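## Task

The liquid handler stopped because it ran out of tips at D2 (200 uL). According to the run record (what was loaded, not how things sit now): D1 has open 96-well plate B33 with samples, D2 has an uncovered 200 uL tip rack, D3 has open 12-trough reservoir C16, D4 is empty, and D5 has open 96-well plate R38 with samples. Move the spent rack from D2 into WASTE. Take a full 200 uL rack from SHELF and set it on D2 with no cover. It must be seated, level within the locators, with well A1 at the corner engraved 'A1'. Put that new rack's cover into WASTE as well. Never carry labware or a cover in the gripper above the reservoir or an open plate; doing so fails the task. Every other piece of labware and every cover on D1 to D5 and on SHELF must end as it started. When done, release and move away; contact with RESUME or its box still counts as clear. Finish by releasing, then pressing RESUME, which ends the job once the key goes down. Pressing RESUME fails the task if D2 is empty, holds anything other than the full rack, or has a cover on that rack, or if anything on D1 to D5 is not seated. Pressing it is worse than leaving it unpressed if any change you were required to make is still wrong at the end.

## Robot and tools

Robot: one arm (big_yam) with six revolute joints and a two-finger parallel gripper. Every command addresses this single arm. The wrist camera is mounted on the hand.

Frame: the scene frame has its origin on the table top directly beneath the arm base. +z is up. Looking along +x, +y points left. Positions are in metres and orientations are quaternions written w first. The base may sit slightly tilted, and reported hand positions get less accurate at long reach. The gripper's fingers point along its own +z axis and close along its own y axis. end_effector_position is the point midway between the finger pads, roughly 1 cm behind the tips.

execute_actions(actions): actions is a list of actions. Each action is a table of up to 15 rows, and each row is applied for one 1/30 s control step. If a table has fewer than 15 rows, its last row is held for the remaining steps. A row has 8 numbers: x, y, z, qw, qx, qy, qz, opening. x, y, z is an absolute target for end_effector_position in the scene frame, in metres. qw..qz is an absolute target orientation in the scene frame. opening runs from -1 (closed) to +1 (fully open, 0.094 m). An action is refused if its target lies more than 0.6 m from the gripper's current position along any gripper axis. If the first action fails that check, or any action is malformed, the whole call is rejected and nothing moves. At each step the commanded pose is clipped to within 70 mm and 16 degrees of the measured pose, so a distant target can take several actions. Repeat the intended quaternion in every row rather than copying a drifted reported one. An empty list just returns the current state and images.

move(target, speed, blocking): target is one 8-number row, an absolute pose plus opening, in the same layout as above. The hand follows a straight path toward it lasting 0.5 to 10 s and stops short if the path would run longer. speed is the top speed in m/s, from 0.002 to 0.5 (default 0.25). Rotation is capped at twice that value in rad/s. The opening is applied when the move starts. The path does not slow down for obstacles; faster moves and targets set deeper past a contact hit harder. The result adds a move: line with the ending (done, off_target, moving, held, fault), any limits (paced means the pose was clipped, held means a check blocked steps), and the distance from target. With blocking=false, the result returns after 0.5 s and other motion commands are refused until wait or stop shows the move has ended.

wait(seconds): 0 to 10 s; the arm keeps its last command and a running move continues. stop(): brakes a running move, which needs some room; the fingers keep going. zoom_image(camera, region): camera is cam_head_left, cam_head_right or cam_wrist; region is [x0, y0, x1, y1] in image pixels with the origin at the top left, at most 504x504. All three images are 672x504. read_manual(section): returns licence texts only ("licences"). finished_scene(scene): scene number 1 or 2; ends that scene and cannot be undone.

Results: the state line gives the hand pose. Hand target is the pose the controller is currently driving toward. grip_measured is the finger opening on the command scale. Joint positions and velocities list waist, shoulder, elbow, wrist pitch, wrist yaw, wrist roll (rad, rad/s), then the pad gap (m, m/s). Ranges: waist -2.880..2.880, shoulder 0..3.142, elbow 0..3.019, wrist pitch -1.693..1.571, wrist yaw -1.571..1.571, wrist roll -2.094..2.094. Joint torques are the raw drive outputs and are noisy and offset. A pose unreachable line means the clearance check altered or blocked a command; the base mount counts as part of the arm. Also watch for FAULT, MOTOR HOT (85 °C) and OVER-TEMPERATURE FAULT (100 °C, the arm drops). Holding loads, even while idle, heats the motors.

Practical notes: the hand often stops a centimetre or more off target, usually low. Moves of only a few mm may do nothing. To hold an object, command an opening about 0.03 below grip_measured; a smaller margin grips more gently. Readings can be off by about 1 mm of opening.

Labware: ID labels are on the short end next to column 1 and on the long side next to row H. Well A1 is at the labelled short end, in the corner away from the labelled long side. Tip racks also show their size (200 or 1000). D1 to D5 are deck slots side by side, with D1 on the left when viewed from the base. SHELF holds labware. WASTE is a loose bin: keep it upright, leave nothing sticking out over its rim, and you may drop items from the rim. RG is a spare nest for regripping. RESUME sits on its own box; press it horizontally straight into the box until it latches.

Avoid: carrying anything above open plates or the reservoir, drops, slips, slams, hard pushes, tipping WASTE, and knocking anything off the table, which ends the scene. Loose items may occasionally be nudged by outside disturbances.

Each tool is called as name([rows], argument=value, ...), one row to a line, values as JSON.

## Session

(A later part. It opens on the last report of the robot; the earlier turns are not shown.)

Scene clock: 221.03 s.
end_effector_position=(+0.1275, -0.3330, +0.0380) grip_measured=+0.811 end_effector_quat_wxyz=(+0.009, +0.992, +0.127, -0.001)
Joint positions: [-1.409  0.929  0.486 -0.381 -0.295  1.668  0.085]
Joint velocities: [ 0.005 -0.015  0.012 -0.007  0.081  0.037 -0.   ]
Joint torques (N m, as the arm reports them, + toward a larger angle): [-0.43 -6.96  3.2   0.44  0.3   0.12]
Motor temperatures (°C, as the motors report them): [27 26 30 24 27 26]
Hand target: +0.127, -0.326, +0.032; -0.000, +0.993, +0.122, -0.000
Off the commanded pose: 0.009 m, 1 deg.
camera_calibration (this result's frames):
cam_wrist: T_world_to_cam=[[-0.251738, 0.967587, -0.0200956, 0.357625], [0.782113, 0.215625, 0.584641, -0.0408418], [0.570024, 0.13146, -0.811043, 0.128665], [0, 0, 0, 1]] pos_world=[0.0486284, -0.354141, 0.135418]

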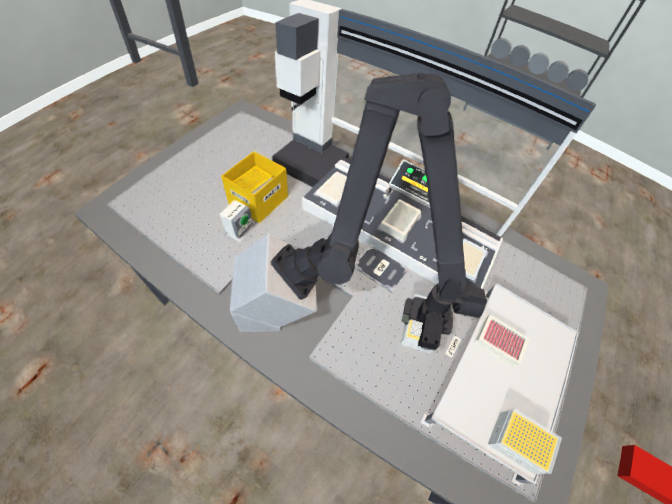

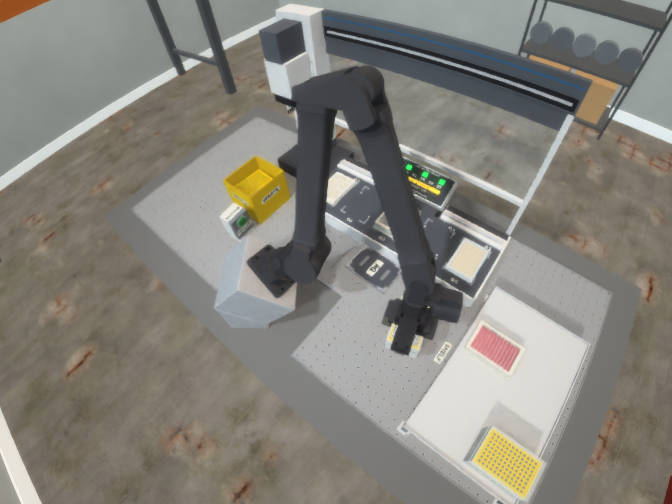

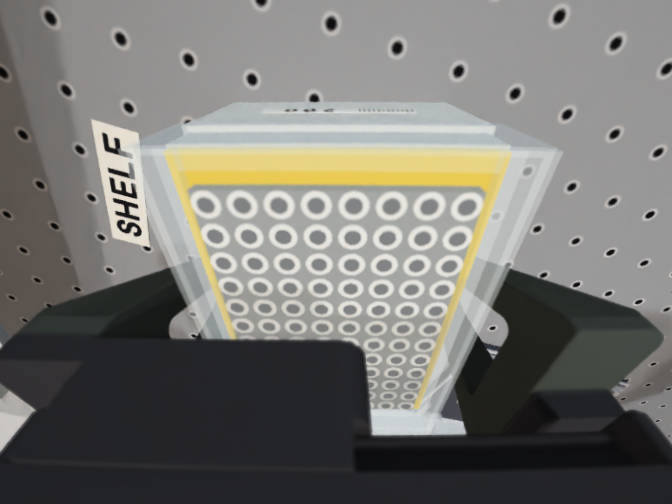

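move(target=[0.14,-0.34,0.085,0,0.98,0.2,0,0.72], speed=0.12)

move(target=[0.24,-0.25,0.115,0,0,1,0,0.72], speed=0.4)

move(target=[0.248,0.008,0.13,0,0,1,0,0.72], speed=0.15)

Scene clock: 226.03 s.
end_effector_position=(+0.1342, -0.3218, +0.0741) grip_measured=+0.811 end_effector_quat_wxyz=(-0.018, +0.982, +0.190, -0.001)
Joint positions: [-1.42   0.803  0.515 -0.594 -0.312  1.513  0.085]
Joint velocities: [ 0.015  0.005  0.002 -0.032  0.037 -0.022  0.   ]
Joint torques (N m, as the arm reports them, + toward a larger angle): [-1.8  -8.42  7.48 -0.38  0.02 -0.16]
Motor temperatures (°C, as the motors report them): [27 26 30 24 27 26]
Hand target: +0.141, -0.341, +0.084; +0.000, +0.980, +0.200, -0.000
Off the commanded pose: 0.022 m, 2 deg.
move: off_target
camera_calibration (this result's frames):
cam_wrist: T_world_to_cam=[[-0.373666, 0.926986, 0.0327337, 0.348621], [0.754378, 0.283176, 0.592221, -0.0447099], [0.539711, 0.245986, -0.805111, 0.193149], [0, 0, 0, 1]] pos_world=[0.0597517, -0.358018, 0.170572]

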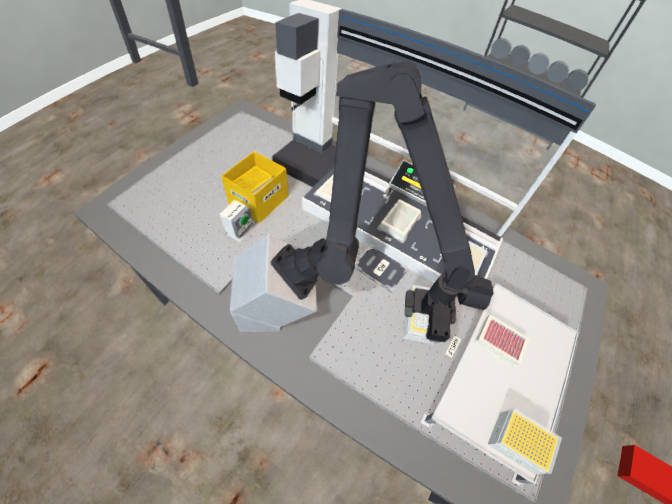

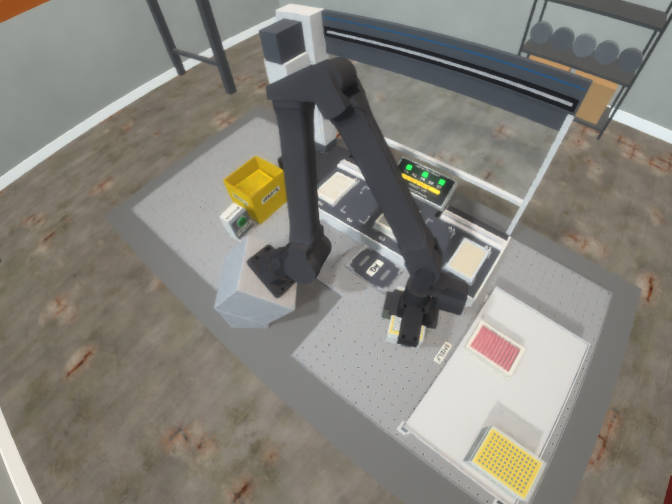

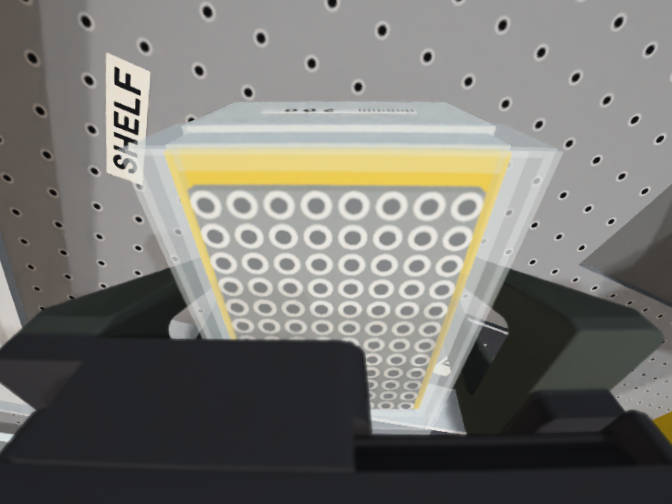

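Scene clock: 230.13 s.
end_effector_position=(+0.2380, -0.2505, +0.1076) grip_measured=+0.811 end_effector_quat_wxyz=(-0.010, +0.006, +1.000, +0.003)
Joint positions: [-0.781  0.616  0.515 -0.719  0.145 -0.753  0.085]
Joint velocities: [-0.005 -0.005 -0.002  0.017  0.022 -0.007  0.   ]
Joint torques (N m, as the arm reports them, + toward a larger angle): [ 0.91 -8.07  6.52 -0.31  0.05 -0.16]
Motor temperatures (°C, as the motors report them): [27 26 30 24 27 26]
Hand target: +0.241, -0.251, +0.113; -0.004, -0.004, +1.000, +0.000
Off the commanded pose: 0.008 m, 1 deg.
move: done
camera_calibration (this result's frames):
cam_wrist: T_world_to_cam=[[-0.0120005, -0.999883, -0.00947625, -0.243982], [-0.797059, 0.00384291, 0.603889, 0.134944], [-0.603782, 0.0148001, -0.797012, 0.359896], [0, 0, 0, 1]] pos_world=[0.321929, -0.249799, 0.203039]

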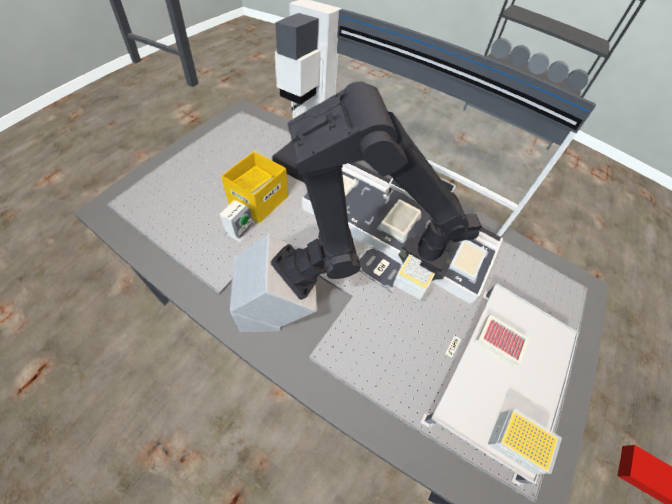

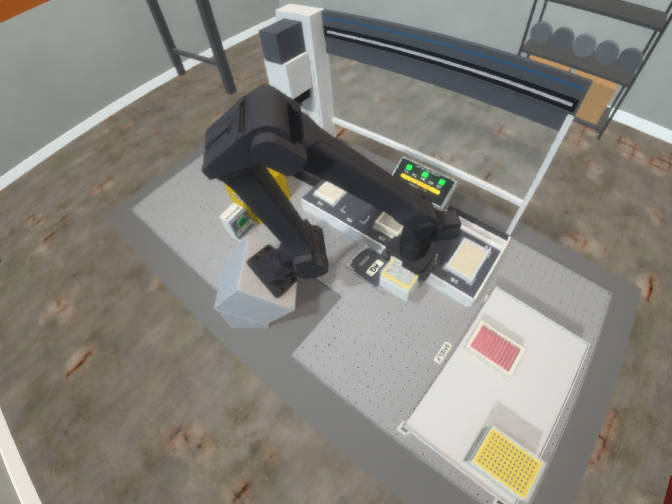

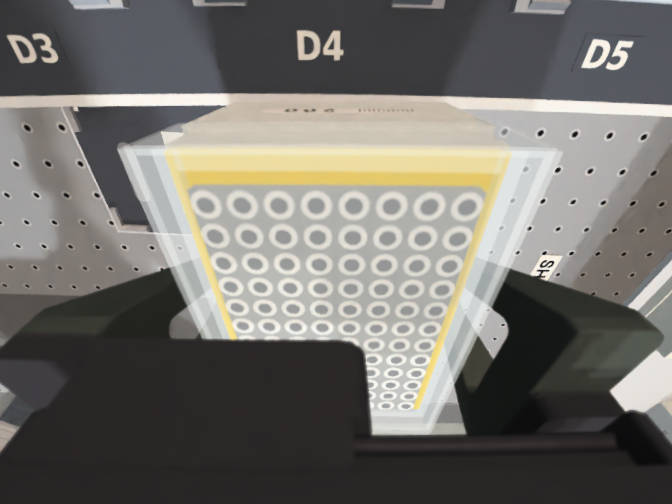

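Scene clock: 232.50 s.
end_effector_position=(+0.2308, +0.0018, +0.1223) grip_measured=+0.811 end_effector_quat_wxyz=(-0.015, -0.018, +1.000, -0.012)
Joint positions: [ 0.481  1.039  0.361 -0.832  0.778  0.504  0.085]
Joint velocities: [-0.015  0.005 -0.012 -0.017  0.007  0.066 -0.   ]
Joint torques (N m, as the arm reports them, + toward a larger angle): [ 3.68 -1.28  7.52 -0.42  0.26  0.14]
Motor temperatures (°C, as the motors report them): [27 26 30 24 27 26]
Hand target: +0.247, +0.004, +0.130; -0.005, -0.005, +1.000, -0.007
Off the commanded pose: 0.020 m, 3 deg.
move: off_target
camera_calibration (this result's frames):
cam_wrist: T_world_to_cam=[[0.0366176, -0.999146, 0.0191325, -0.00646532], [-0.790806, -0.0172665, 0.611823, 0.11698], [-0.610971, -0.0375336, -0.790763, 0.36456], [0, 0, 0, 1]] pos_world=[0.315481, 0.00924328, 0.216833]

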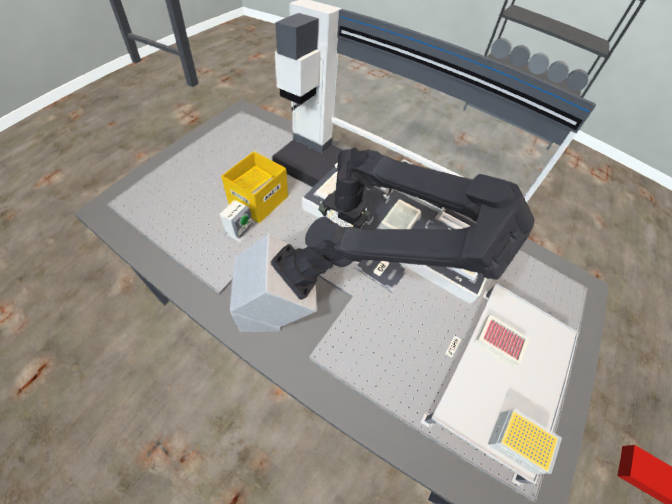

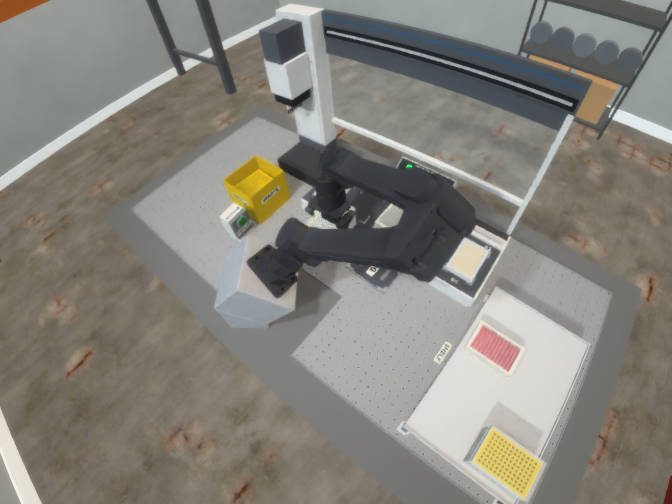

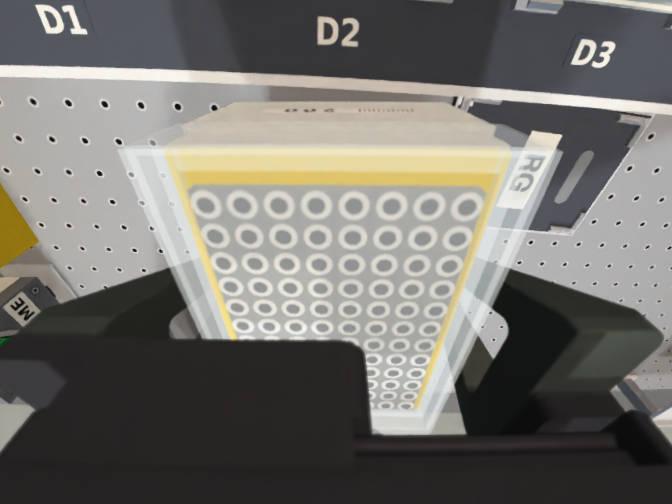

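move(target=[0.41,0.007,0.165,0,0,1,0,0.72], speed=0.2)

move(target=[0.392,0.006,0.096,0,0,1,0,0.72], speed=0.08)

Scene clock: 236.63 s.
end_effector_position=(+0.4004, +0.0107, +0.1620) grip_measured=+0.811 end_effector_quat_wxyz=(+0.003, -0.000, +1.000, +0.003)
Joint positions: [ 0.401  1.249  0.806 -0.927  0.758  0.385  0.085]
Joint velocities: [ 0.005  0.005  0.007 -0.012 -0.037 -0.022 -0.001]
Joint torques (N m, as the arm reports them, + toward a larger angle): [ 5.   -5.21  7.85 -0.17 -0.02 -0.17]
Motor temperatures (°C, as the motors report them): [27 26 30 24 27 26]
Hand target: +0.411, +0.008, +0.162; +0.000, -0.000, +1.000, +0.001
Off the commanded pose: 0.011 m, 0 deg.
move: off_target
camera_calibration (this result's frames):
cam_wrist: T_world_to_cam=[[0.0000162027, -0.999961, -0.00887749, 0.0146739], [-0.812862, -0.00518392, 0.582433, 0.240383], [-0.582456, 0.00720674, -0.81283, 0.49157], [0, 0, 0, 1]] pos_world=[0.481716, 0.0123769, 0.259687]

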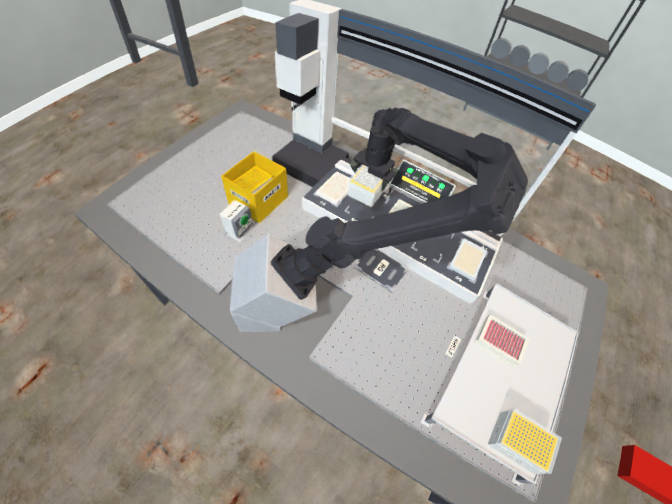

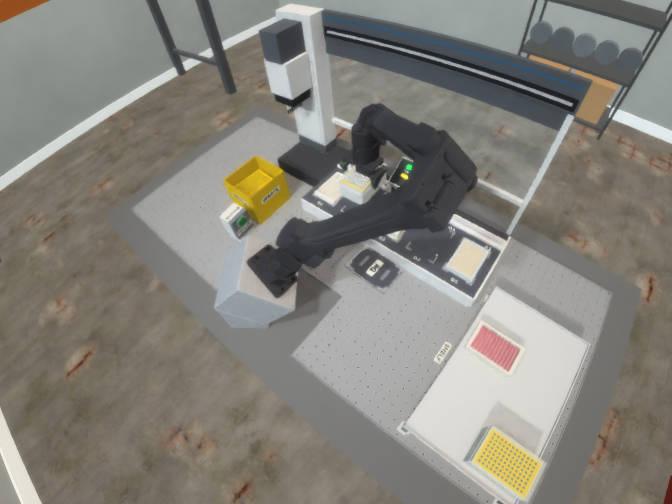

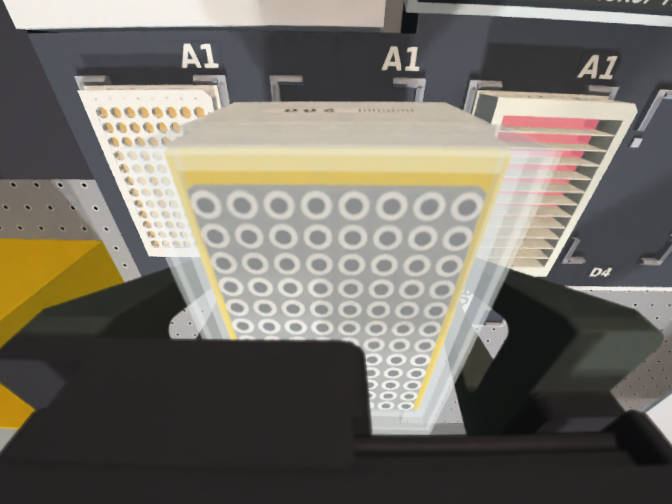

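Scene clock: 237.83 s.
end_effector_position=(+0.3969, +0.0049, +0.1051) grip_measured=+0.811 end_effector_quat_wxyz=(+0.009, +0.009, +1.000, +0.004)
Joint positions: [ 0.273  1.297  0.721 -0.664  0.726  0.226  0.085]
Joint velocities: [ 0.005 -0.015 -0.022 -0.012 -0.007 -0.081 -0.   ]
Joint torques (N m, as the arm reports them, + toward a larger angle): [ 5.08 -6.36  4.08  0.54 -0.03 -0.16]
Motor temperatures (°C, as the motors report them): [27 26 30 24 27 26]
Hand target: +0.390, +0.005, +0.097; +0.000, +0.000, +1.000, +0.001
Off the commanded pose: 0.010 m, 2 deg.
move: done
camera_calibration (this result's frames):
cam_wrist: T_world_to_cam=[[-0.0187769, -0.99976, -0.0112813, 0.0161036], [-0.819705, 0.00893272, 0.572716, 0.274373], [-0.572478, 0.0200011, -0.819676, 0.440013], [0, 0, 0, 1]] pos_world=[0.477105, 0.00484807, 0.203712]

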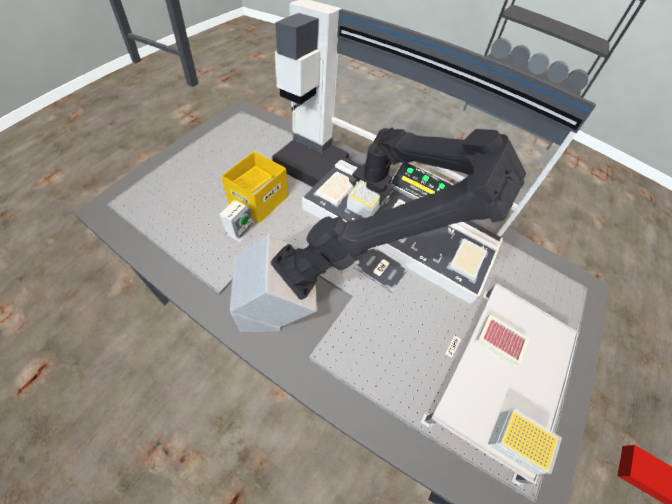

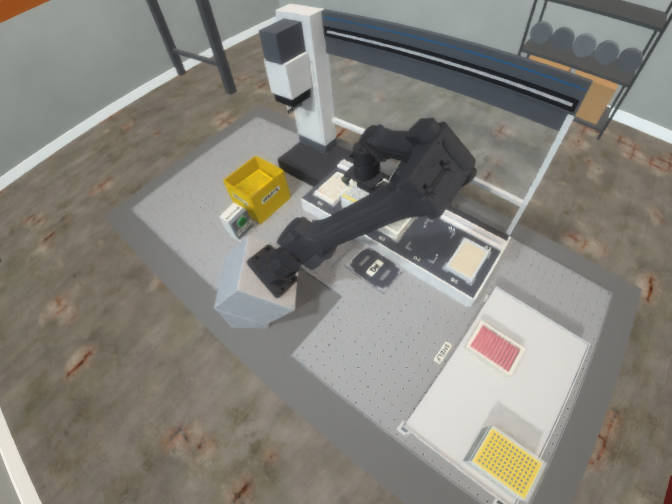

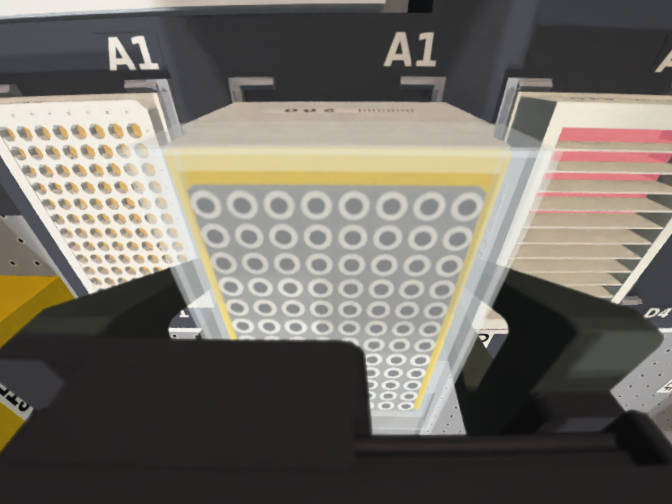

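execute_actions([
  [[0.393,0.007,0.095,0,0,1,0,0.72],[0.393,0.007,0.093,0,0,1,0,0.72],[0.393,0.007,0.091,0,0,1,0,0.72],[0.393,0.007,0.089,0,0,1,0,0.72],[0.393,0.007,0.087,0,0,1,0,0.72]],
])

zoom_image(camera="cam_wrist", region=[190, 50, 490, 170])

Scene clock: 242.73 s.
end_effector_position=(+0.3995, +0.0068, +0.0963) grip_measured=+0.811 end_effector_quat_wxyz=(+0.010, +0.008, +1.000, +0.003)
Joint positions: [ 0.259  1.32   0.721 -0.628  0.723  0.205  0.085]
Joint velocities: [-0.005 -0.005 -0.002 -0.017  0.037 -0.051 -0.   ]
Joint torques (N m, as the arm reports them, + toward a larger angle): [ 5.29 -6.4   3.89  0.48 -0.03 -0.14]
Motor temperatures (°C, as the motors report them): [28 26 30 24 27 26]
Hand target: +0.392, +0.007, +0.087; -0.000, +0.000, +1.000, +0.000
Off the commanded pose: 0.011 m, 2 deg.
camera_calibration (this result's frames):
cam_wrist: T_world_to_cam=[[-0.0163896, -0.999817, -0.00984666, 0.0168536], [-0.820417, 0.00781824, 0.571713, 0.281895], [-0.571531, 0.0174485, -0.820395, 0.433921], [0, 0, 0, 1]] pos_world=[0.479547, 0.0070753, 0.194989]

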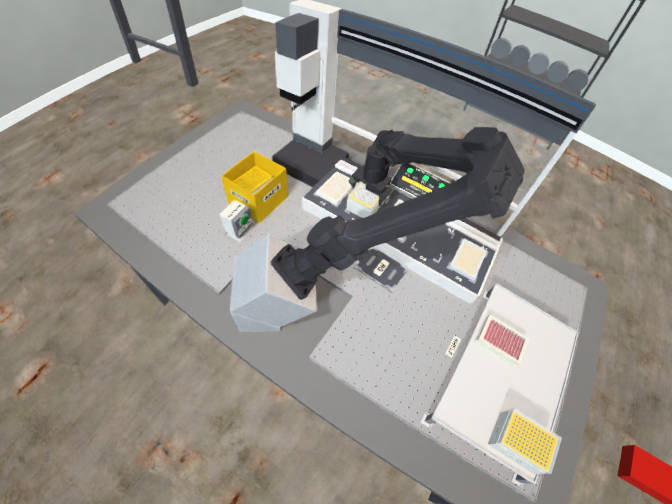

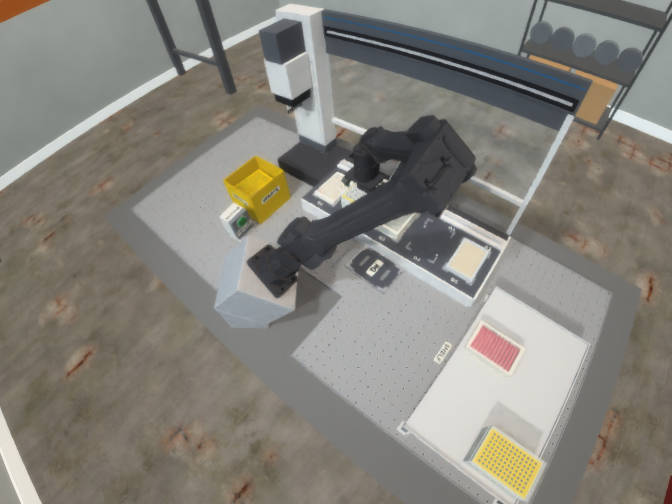

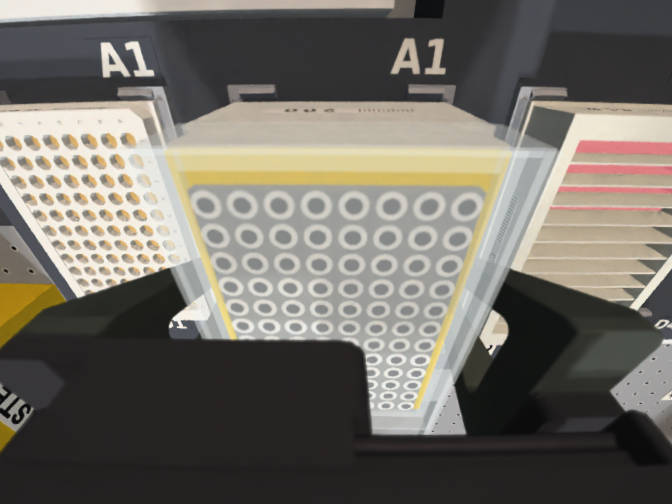

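Region (190, 50, 490, 170) of cam_wrist's 672x504 image, scaled by 1.680, with more detail than that image has; it fills the top 202 rows of this view, and the rest is white.

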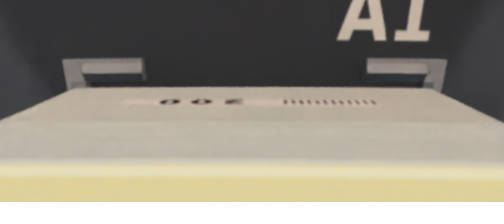

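execute_actions([
  [[0.393,0.006,0.085,0,0,1,0,0.72],[0.393,0.006,0.084,0,0,1,0,0.72],[0.393,0.006,0.083,0,0,1,0,0.72],[0.393,0.006,0.082,0,0,1,0,0.72],[0.393,0.006,0.081,0,0,1,0,0.72],[0.393,0.006,0.080,0,0,1,0,0.72],[0.393,0.006,0.079,0,0,1,0,0.72],[0.393,0.006,0.078,0,0,1,0,0.72],[0.393,0.006,0.077,0,0,1,0,0.72],[0.393,0.006,0.076,0,0,1,0,0.72],[0.393,0.006,0.075,0,0,1,0,0.72],[0.393,0.006,0.074,0,0,1,0,0.72]],
  [[0.393,0.006,0.073,0,0,1,0,0.72]],
])

zoom_image(camera="cam_head_left", region=[310, 140, 450, 250])

Scene clock: 250.17 s.
end_effector_position=(+0.4037, +0.0053, +0.0889) grip_measured=+0.811 end_effector_quat_wxyz=(+0.015, +0.012, +1.000, +0.005)
Joint positions: [ 0.239  1.331  0.718 -0.584  0.714  0.178  0.085]
Joint velocities: [ 0.015 -0.015  0.012  0.007 -0.022  0.007 -0.   ]
Joint torques (N m, as the arm reports them, + toward a larger angle): [ 4.68 -5.82  3.29  0.94 -0.09 -0.27]
Motor temperatures (°C, as the motors report them): [28 26 30 24 27 26]
Hand target: +0.392, +0.006, +0.074; -0.000, +0.000, +1.000, +0.000
Off the commanded pose: 0.019 m, 2 deg.
camera_calibration (this result's frames):
cam_wrist: T_world_to_cam=[[-0.0237697, -0.999628, -0.0133552, 0.0186433], [-0.826225, 0.0121219, 0.56321, 0.292713], [-0.562839, 0.0244218, -0.826206, 0.427258], [0, 0, 0, 1]] pos_world=[0.482768, 0.00465378, 0.188393]

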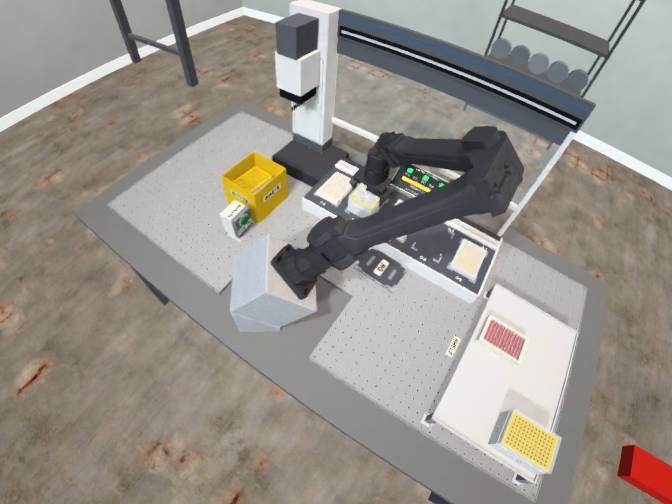

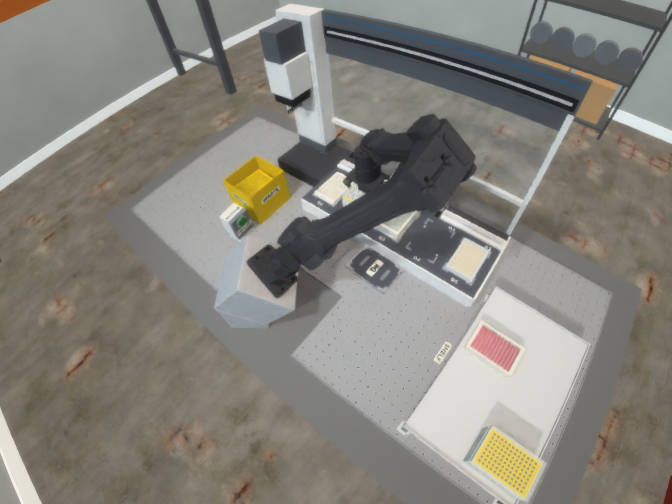

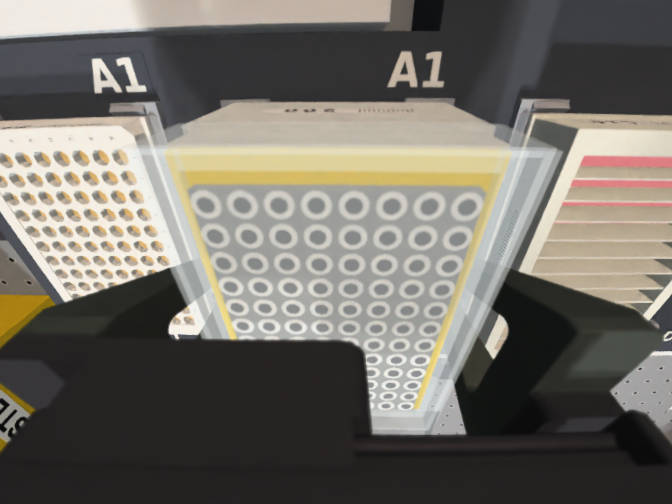

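Region (310, 140, 450, 250) of cam_head_left's 672x504 image, scaled by 3.600, with more detail than that image has; it fills the top 396 rows of this view, and the rest is white.

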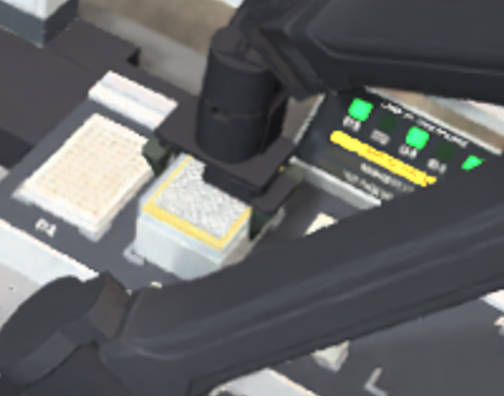

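execute_actions([
  [[0.392,0.0065,0.075,-0.003,0,1,0,0.72],[0.391,0.0065,0.075,-0.006,0,1,0,0.72],[0.390,0.0065,0.075,-0.009,0,1,0,0.72],[0.389,0.0065,0.075,-0.012,0,1,0,0.72],[0.388,0.0065,0.075,-0.014,0,1,0,0.72]],
])

Scene clock: 254.17 s.
end_effector_position=(+0.4024, +0.0054, +0.0888) grip_measured=+0.811 end_effector_quat_wxyz=(+0.013, +0.011, +1.000, +0.005)
Joint positions: [ 0.239  1.331  0.718 -0.59   0.712  0.181  0.085]
Joint velocities: [-0.005  0.005 -0.002  0.012 -0.022  0.051 -0.   ]
Joint torques (N m, as the arm reports them, + toward a larger angle): [ 4.86 -5.57  3.93 -0.66 -0.12  0.02]
Motor temperatures (°C, as the motors report them): [28 26 30 24 27 26]
Hand target: +0.387, +0.006, +0.076; -0.014, +0.000, +1.000, -0.000
Off the commanded pose: 0.020 m, 3 deg.
camera_calibration (this result's frames):
cam_wrist: T_world_to_cam=[[-0.0220535, -0.999654, -0.0143607, 0.0181405], [-0.823509, 0.0100191, 0.567215, 0.290236], [-0.566874, 0.0243352, -0.823445, 0.427886], [0, 0, 0, 1]] pos_world=[0.481969, 0.00481368, 0.187975]

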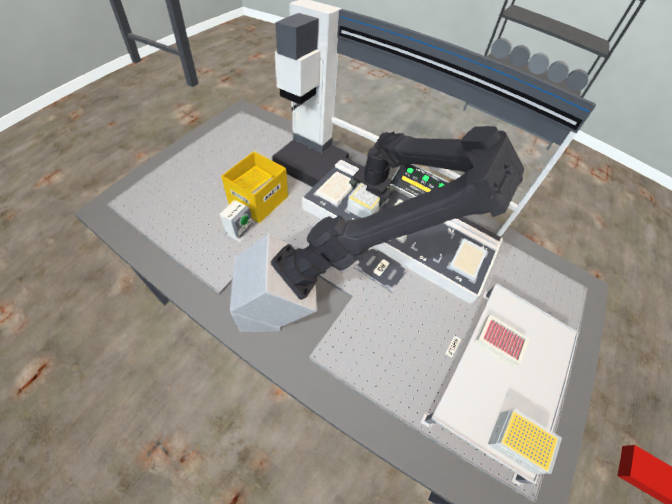

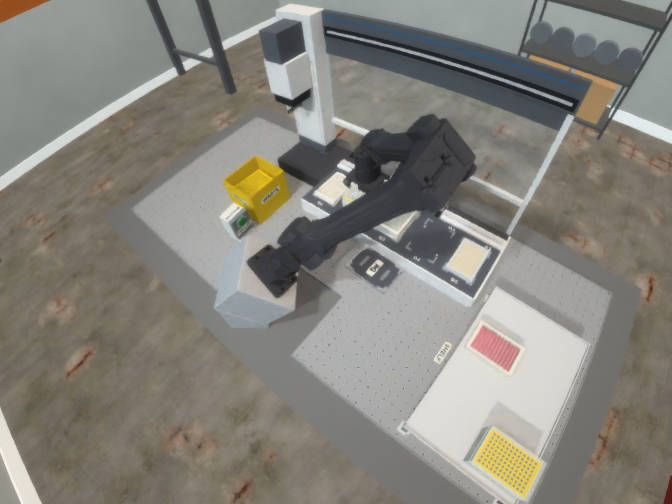

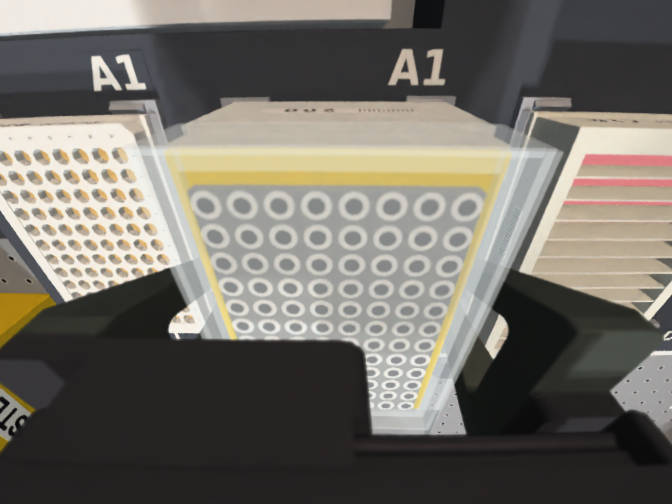

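execute_actions([
  [[0.387,0.0065,0.075,-0.017,0,1,0,0.72],[0.386,0.0065,0.075,-0.019,0,1,0,0.72],[0.385,0.0065,0.075,-0.022,0,1,0,0.72],[0.384,0.0065,0.075,-0.024,0,1,0,0.72]],
])

Scene clock: 258.73 s.
end_effector_position=(+0.3983, +0.0059, +0.0882) grip_measured=+0.811 end_effector_quat_wxyz=(+0.004, +0.008, +1.000, +0.006)
Joint positions: [ 0.239  1.333  0.719 -0.61   0.708  0.189  0.085]
Joint velocities: [ 0.005  0.015  0.007 -0.012 -0.022 -0.037 -0.   ]
Joint torques (N m, as the arm reports them, + toward a larger angle): [ 5.13 -5.49  4.16 -0.94 -0.1   0.11]
Motor temperatures (°C, as the motors report them): [28 26 30 24 27 26]
Hand target: +0.384, +0.006, +0.076; -0.024, +0.000, +1.000, -0.000
Off the commanded pose: 0.019 m, 3 deg.
camera_calibration (this result's frames):
cam_wrist: T_world_to_cam=[[-0.016695, -0.999748, -0.0149874, 0.0164], [-0.81389, 0.0048814, 0.580999, 0.282114], [-0.580779, 0.0218979, -0.813766, 0.429708], [0, 0, 0, 1]] pos_world=[0.479449, 0.00560907, 0.18602]

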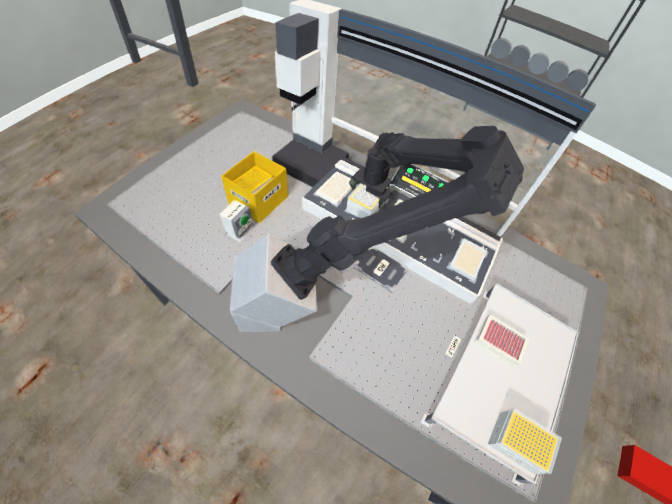

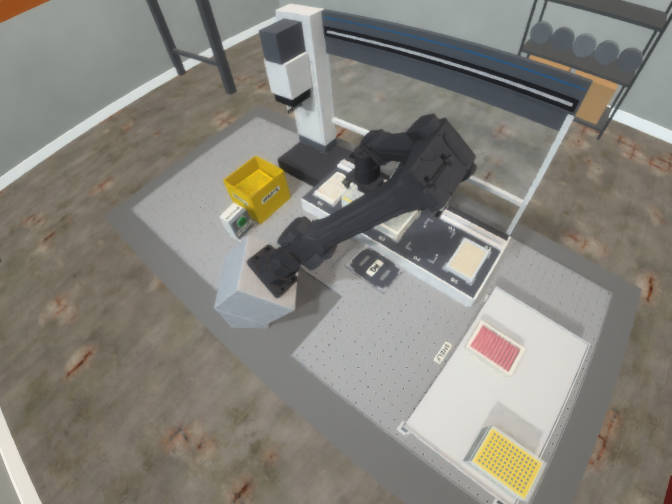

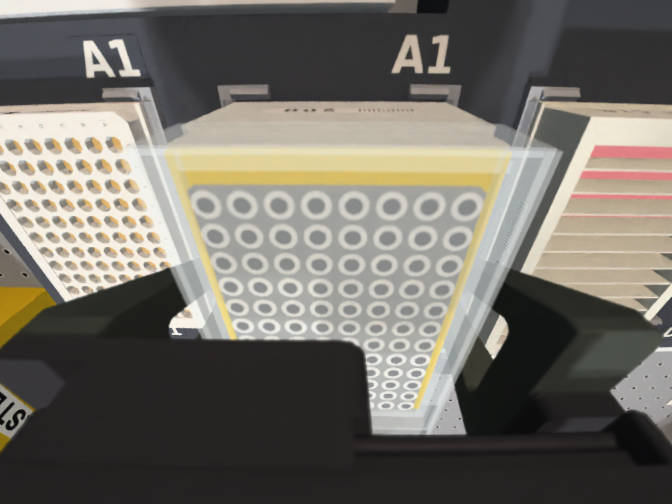

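execute_actions([
  [[0.386,0.0065,0.077,-0.018,0,1,0,1]],
  [[0.395,0.005,0.09,0,0.01,1,0,1],[0.4,0.005,0.095,0,0.015,1,0,1],[0.405,0.005,0.1,0,0.02,1,0,1],[0.41,0.005,0.104,0,0.02,1,0,1],[0.415,0.005,0.108,0,0.02,1,0,1],[0.416,0.005,0.112,0,0.02,1,0,1],[0.416,0.005,0.116,0,0.02,1,0,1],[0.416,0.005,0.12,0,0.02,1,0,1],[0.416,0.005,0.124,0,0.02,1,0,1],[0.416,0.005,0.128,0,0.02,1,0,1],[0.416,0.005,0.132,0,0.02,1,0,1]],
])

wait(seconds=0.3)

zoom_image(camera="cam_head_left", region=[310, 140, 450, 250])

Scene clock: 267.20 s.
end_effector_position=(+0.4022, +0.0080, +0.1221) grip_measured=+1.000 end_effector_quat_wxyz=(-0.010, -0.002, +1.000, -0.002)
Joint positions: [ 0.312  1.311  0.784 -0.8    0.738  0.288  0.094]
Joint velocities: [ 0.044 -0.093  0.037 -0.09   0.007  0.154  0.   ]
Joint torques (N m, as the arm reports them, + toward a larger angle): [ 6.87 -7.73  7.15 -0.32  0.24  0.13]
Motor temperatures (°C, as the motors report them): [28 26 30 24 27 26]
Hand target: +0.417, +0.005, +0.131; +0.000, +0.020, +1.000, -0.000
Off the commanded pose: 0.017 m, 3 deg.
camera_calibration (this result's frames):
cam_wrist: T_world_to_cam=[[0.00466179, -0.999989, 0.00041315, 0.00861471], [-0.797417, -0.00346812, 0.603419, 0.256319], [-0.603411, -0.00314246, -0.797424, 0.466823], [0, 0, 0, 1]] pos_world=[0.486039, 0.0109705, 0.217584]

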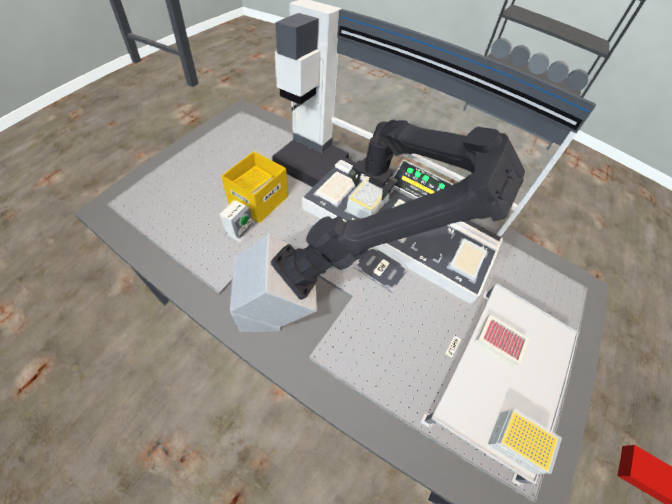

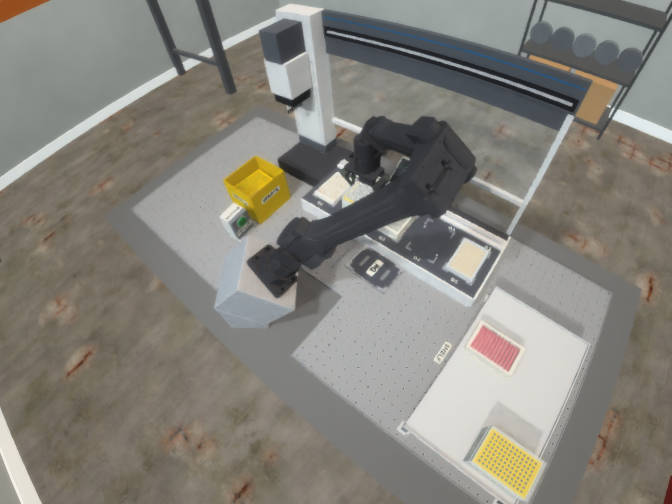

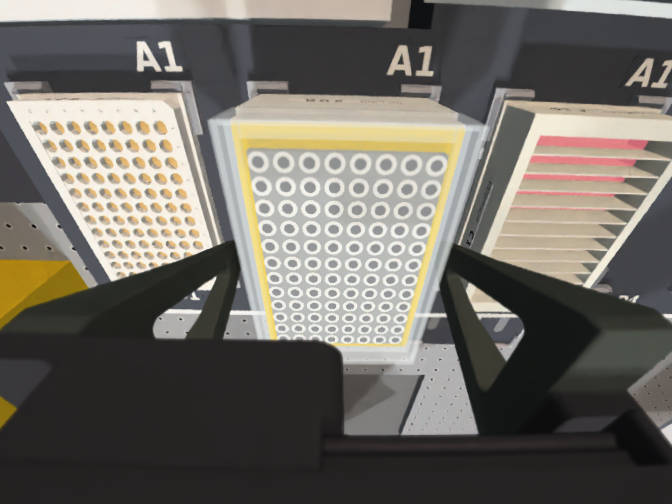

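Scene clock: 267.50 s.
end_effector_position=(+0.4024, +0.0070, +0.1235) grip_measured=+1.000 end_effector_quat_wxyz=(-0.010, +0.005, +1.000, -0.002)
Joint positions: [ 0.313  1.307  0.786 -0.806  0.739  0.305  0.094]
Joint velocities: [ 0.005 -0.005 -0.002  0.007 -0.051  0.037  0.   ]
Joint torques (N m, as the arm reports them, + toward a larger angle): [ 6.72 -7.97  7.18 -0.29  0.21  0.13]
Motor temperatures (°C, as the motors report them): [28 26 30 24 27 26]
Hand target: +0.417, +0.005, +0.131; +0.000, +0.020, +1.000, -0.000
Off the commanded pose: 0.016 m, 2 deg.
wait: 0.30 s; at rest by 0.23 s
camera_calibration (this result's frames):
cam_wrist: T_world_to_cam=[[-0.0101508, -0.999947, 0.00144007, 0.0134277], [-0.797152, 0.00896159, 0.603712, 0.255412], [-0.603693, 0.00498021, -0.797201, 0.468112], [0, 0, 0, 1]] pos_world=[0.486335, 0.00880681, 0.218965]

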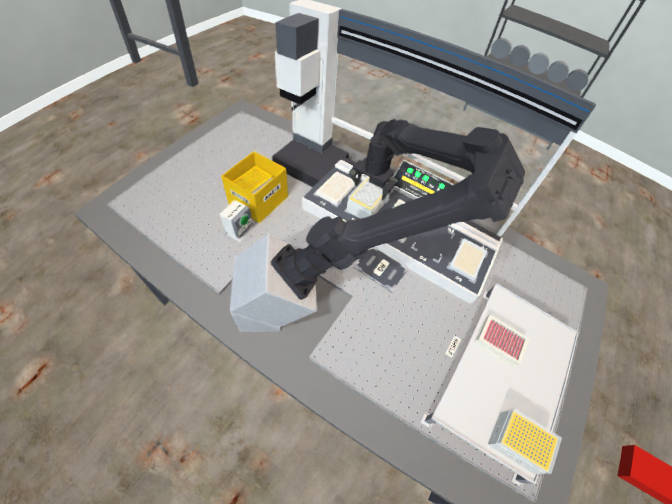

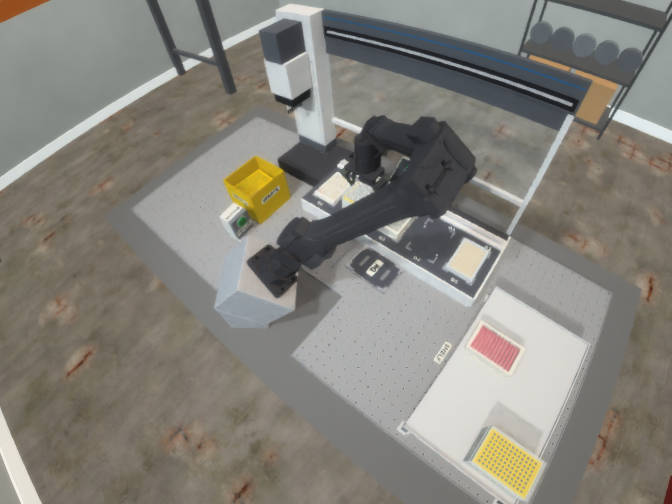

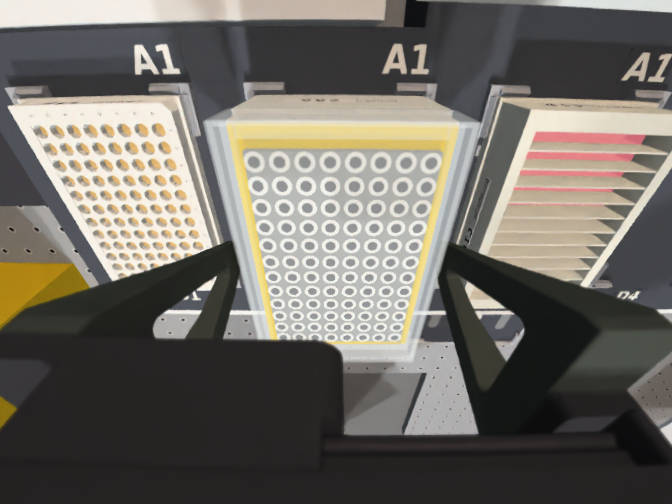

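Region (310, 140, 450, 250) of cam_head_left's 672x504 image, scaled by 3.600, with more detail than that image has; it fills the top 396 rows of this view, and the rest is white.

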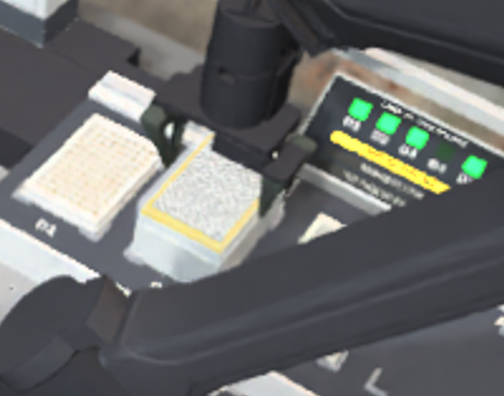

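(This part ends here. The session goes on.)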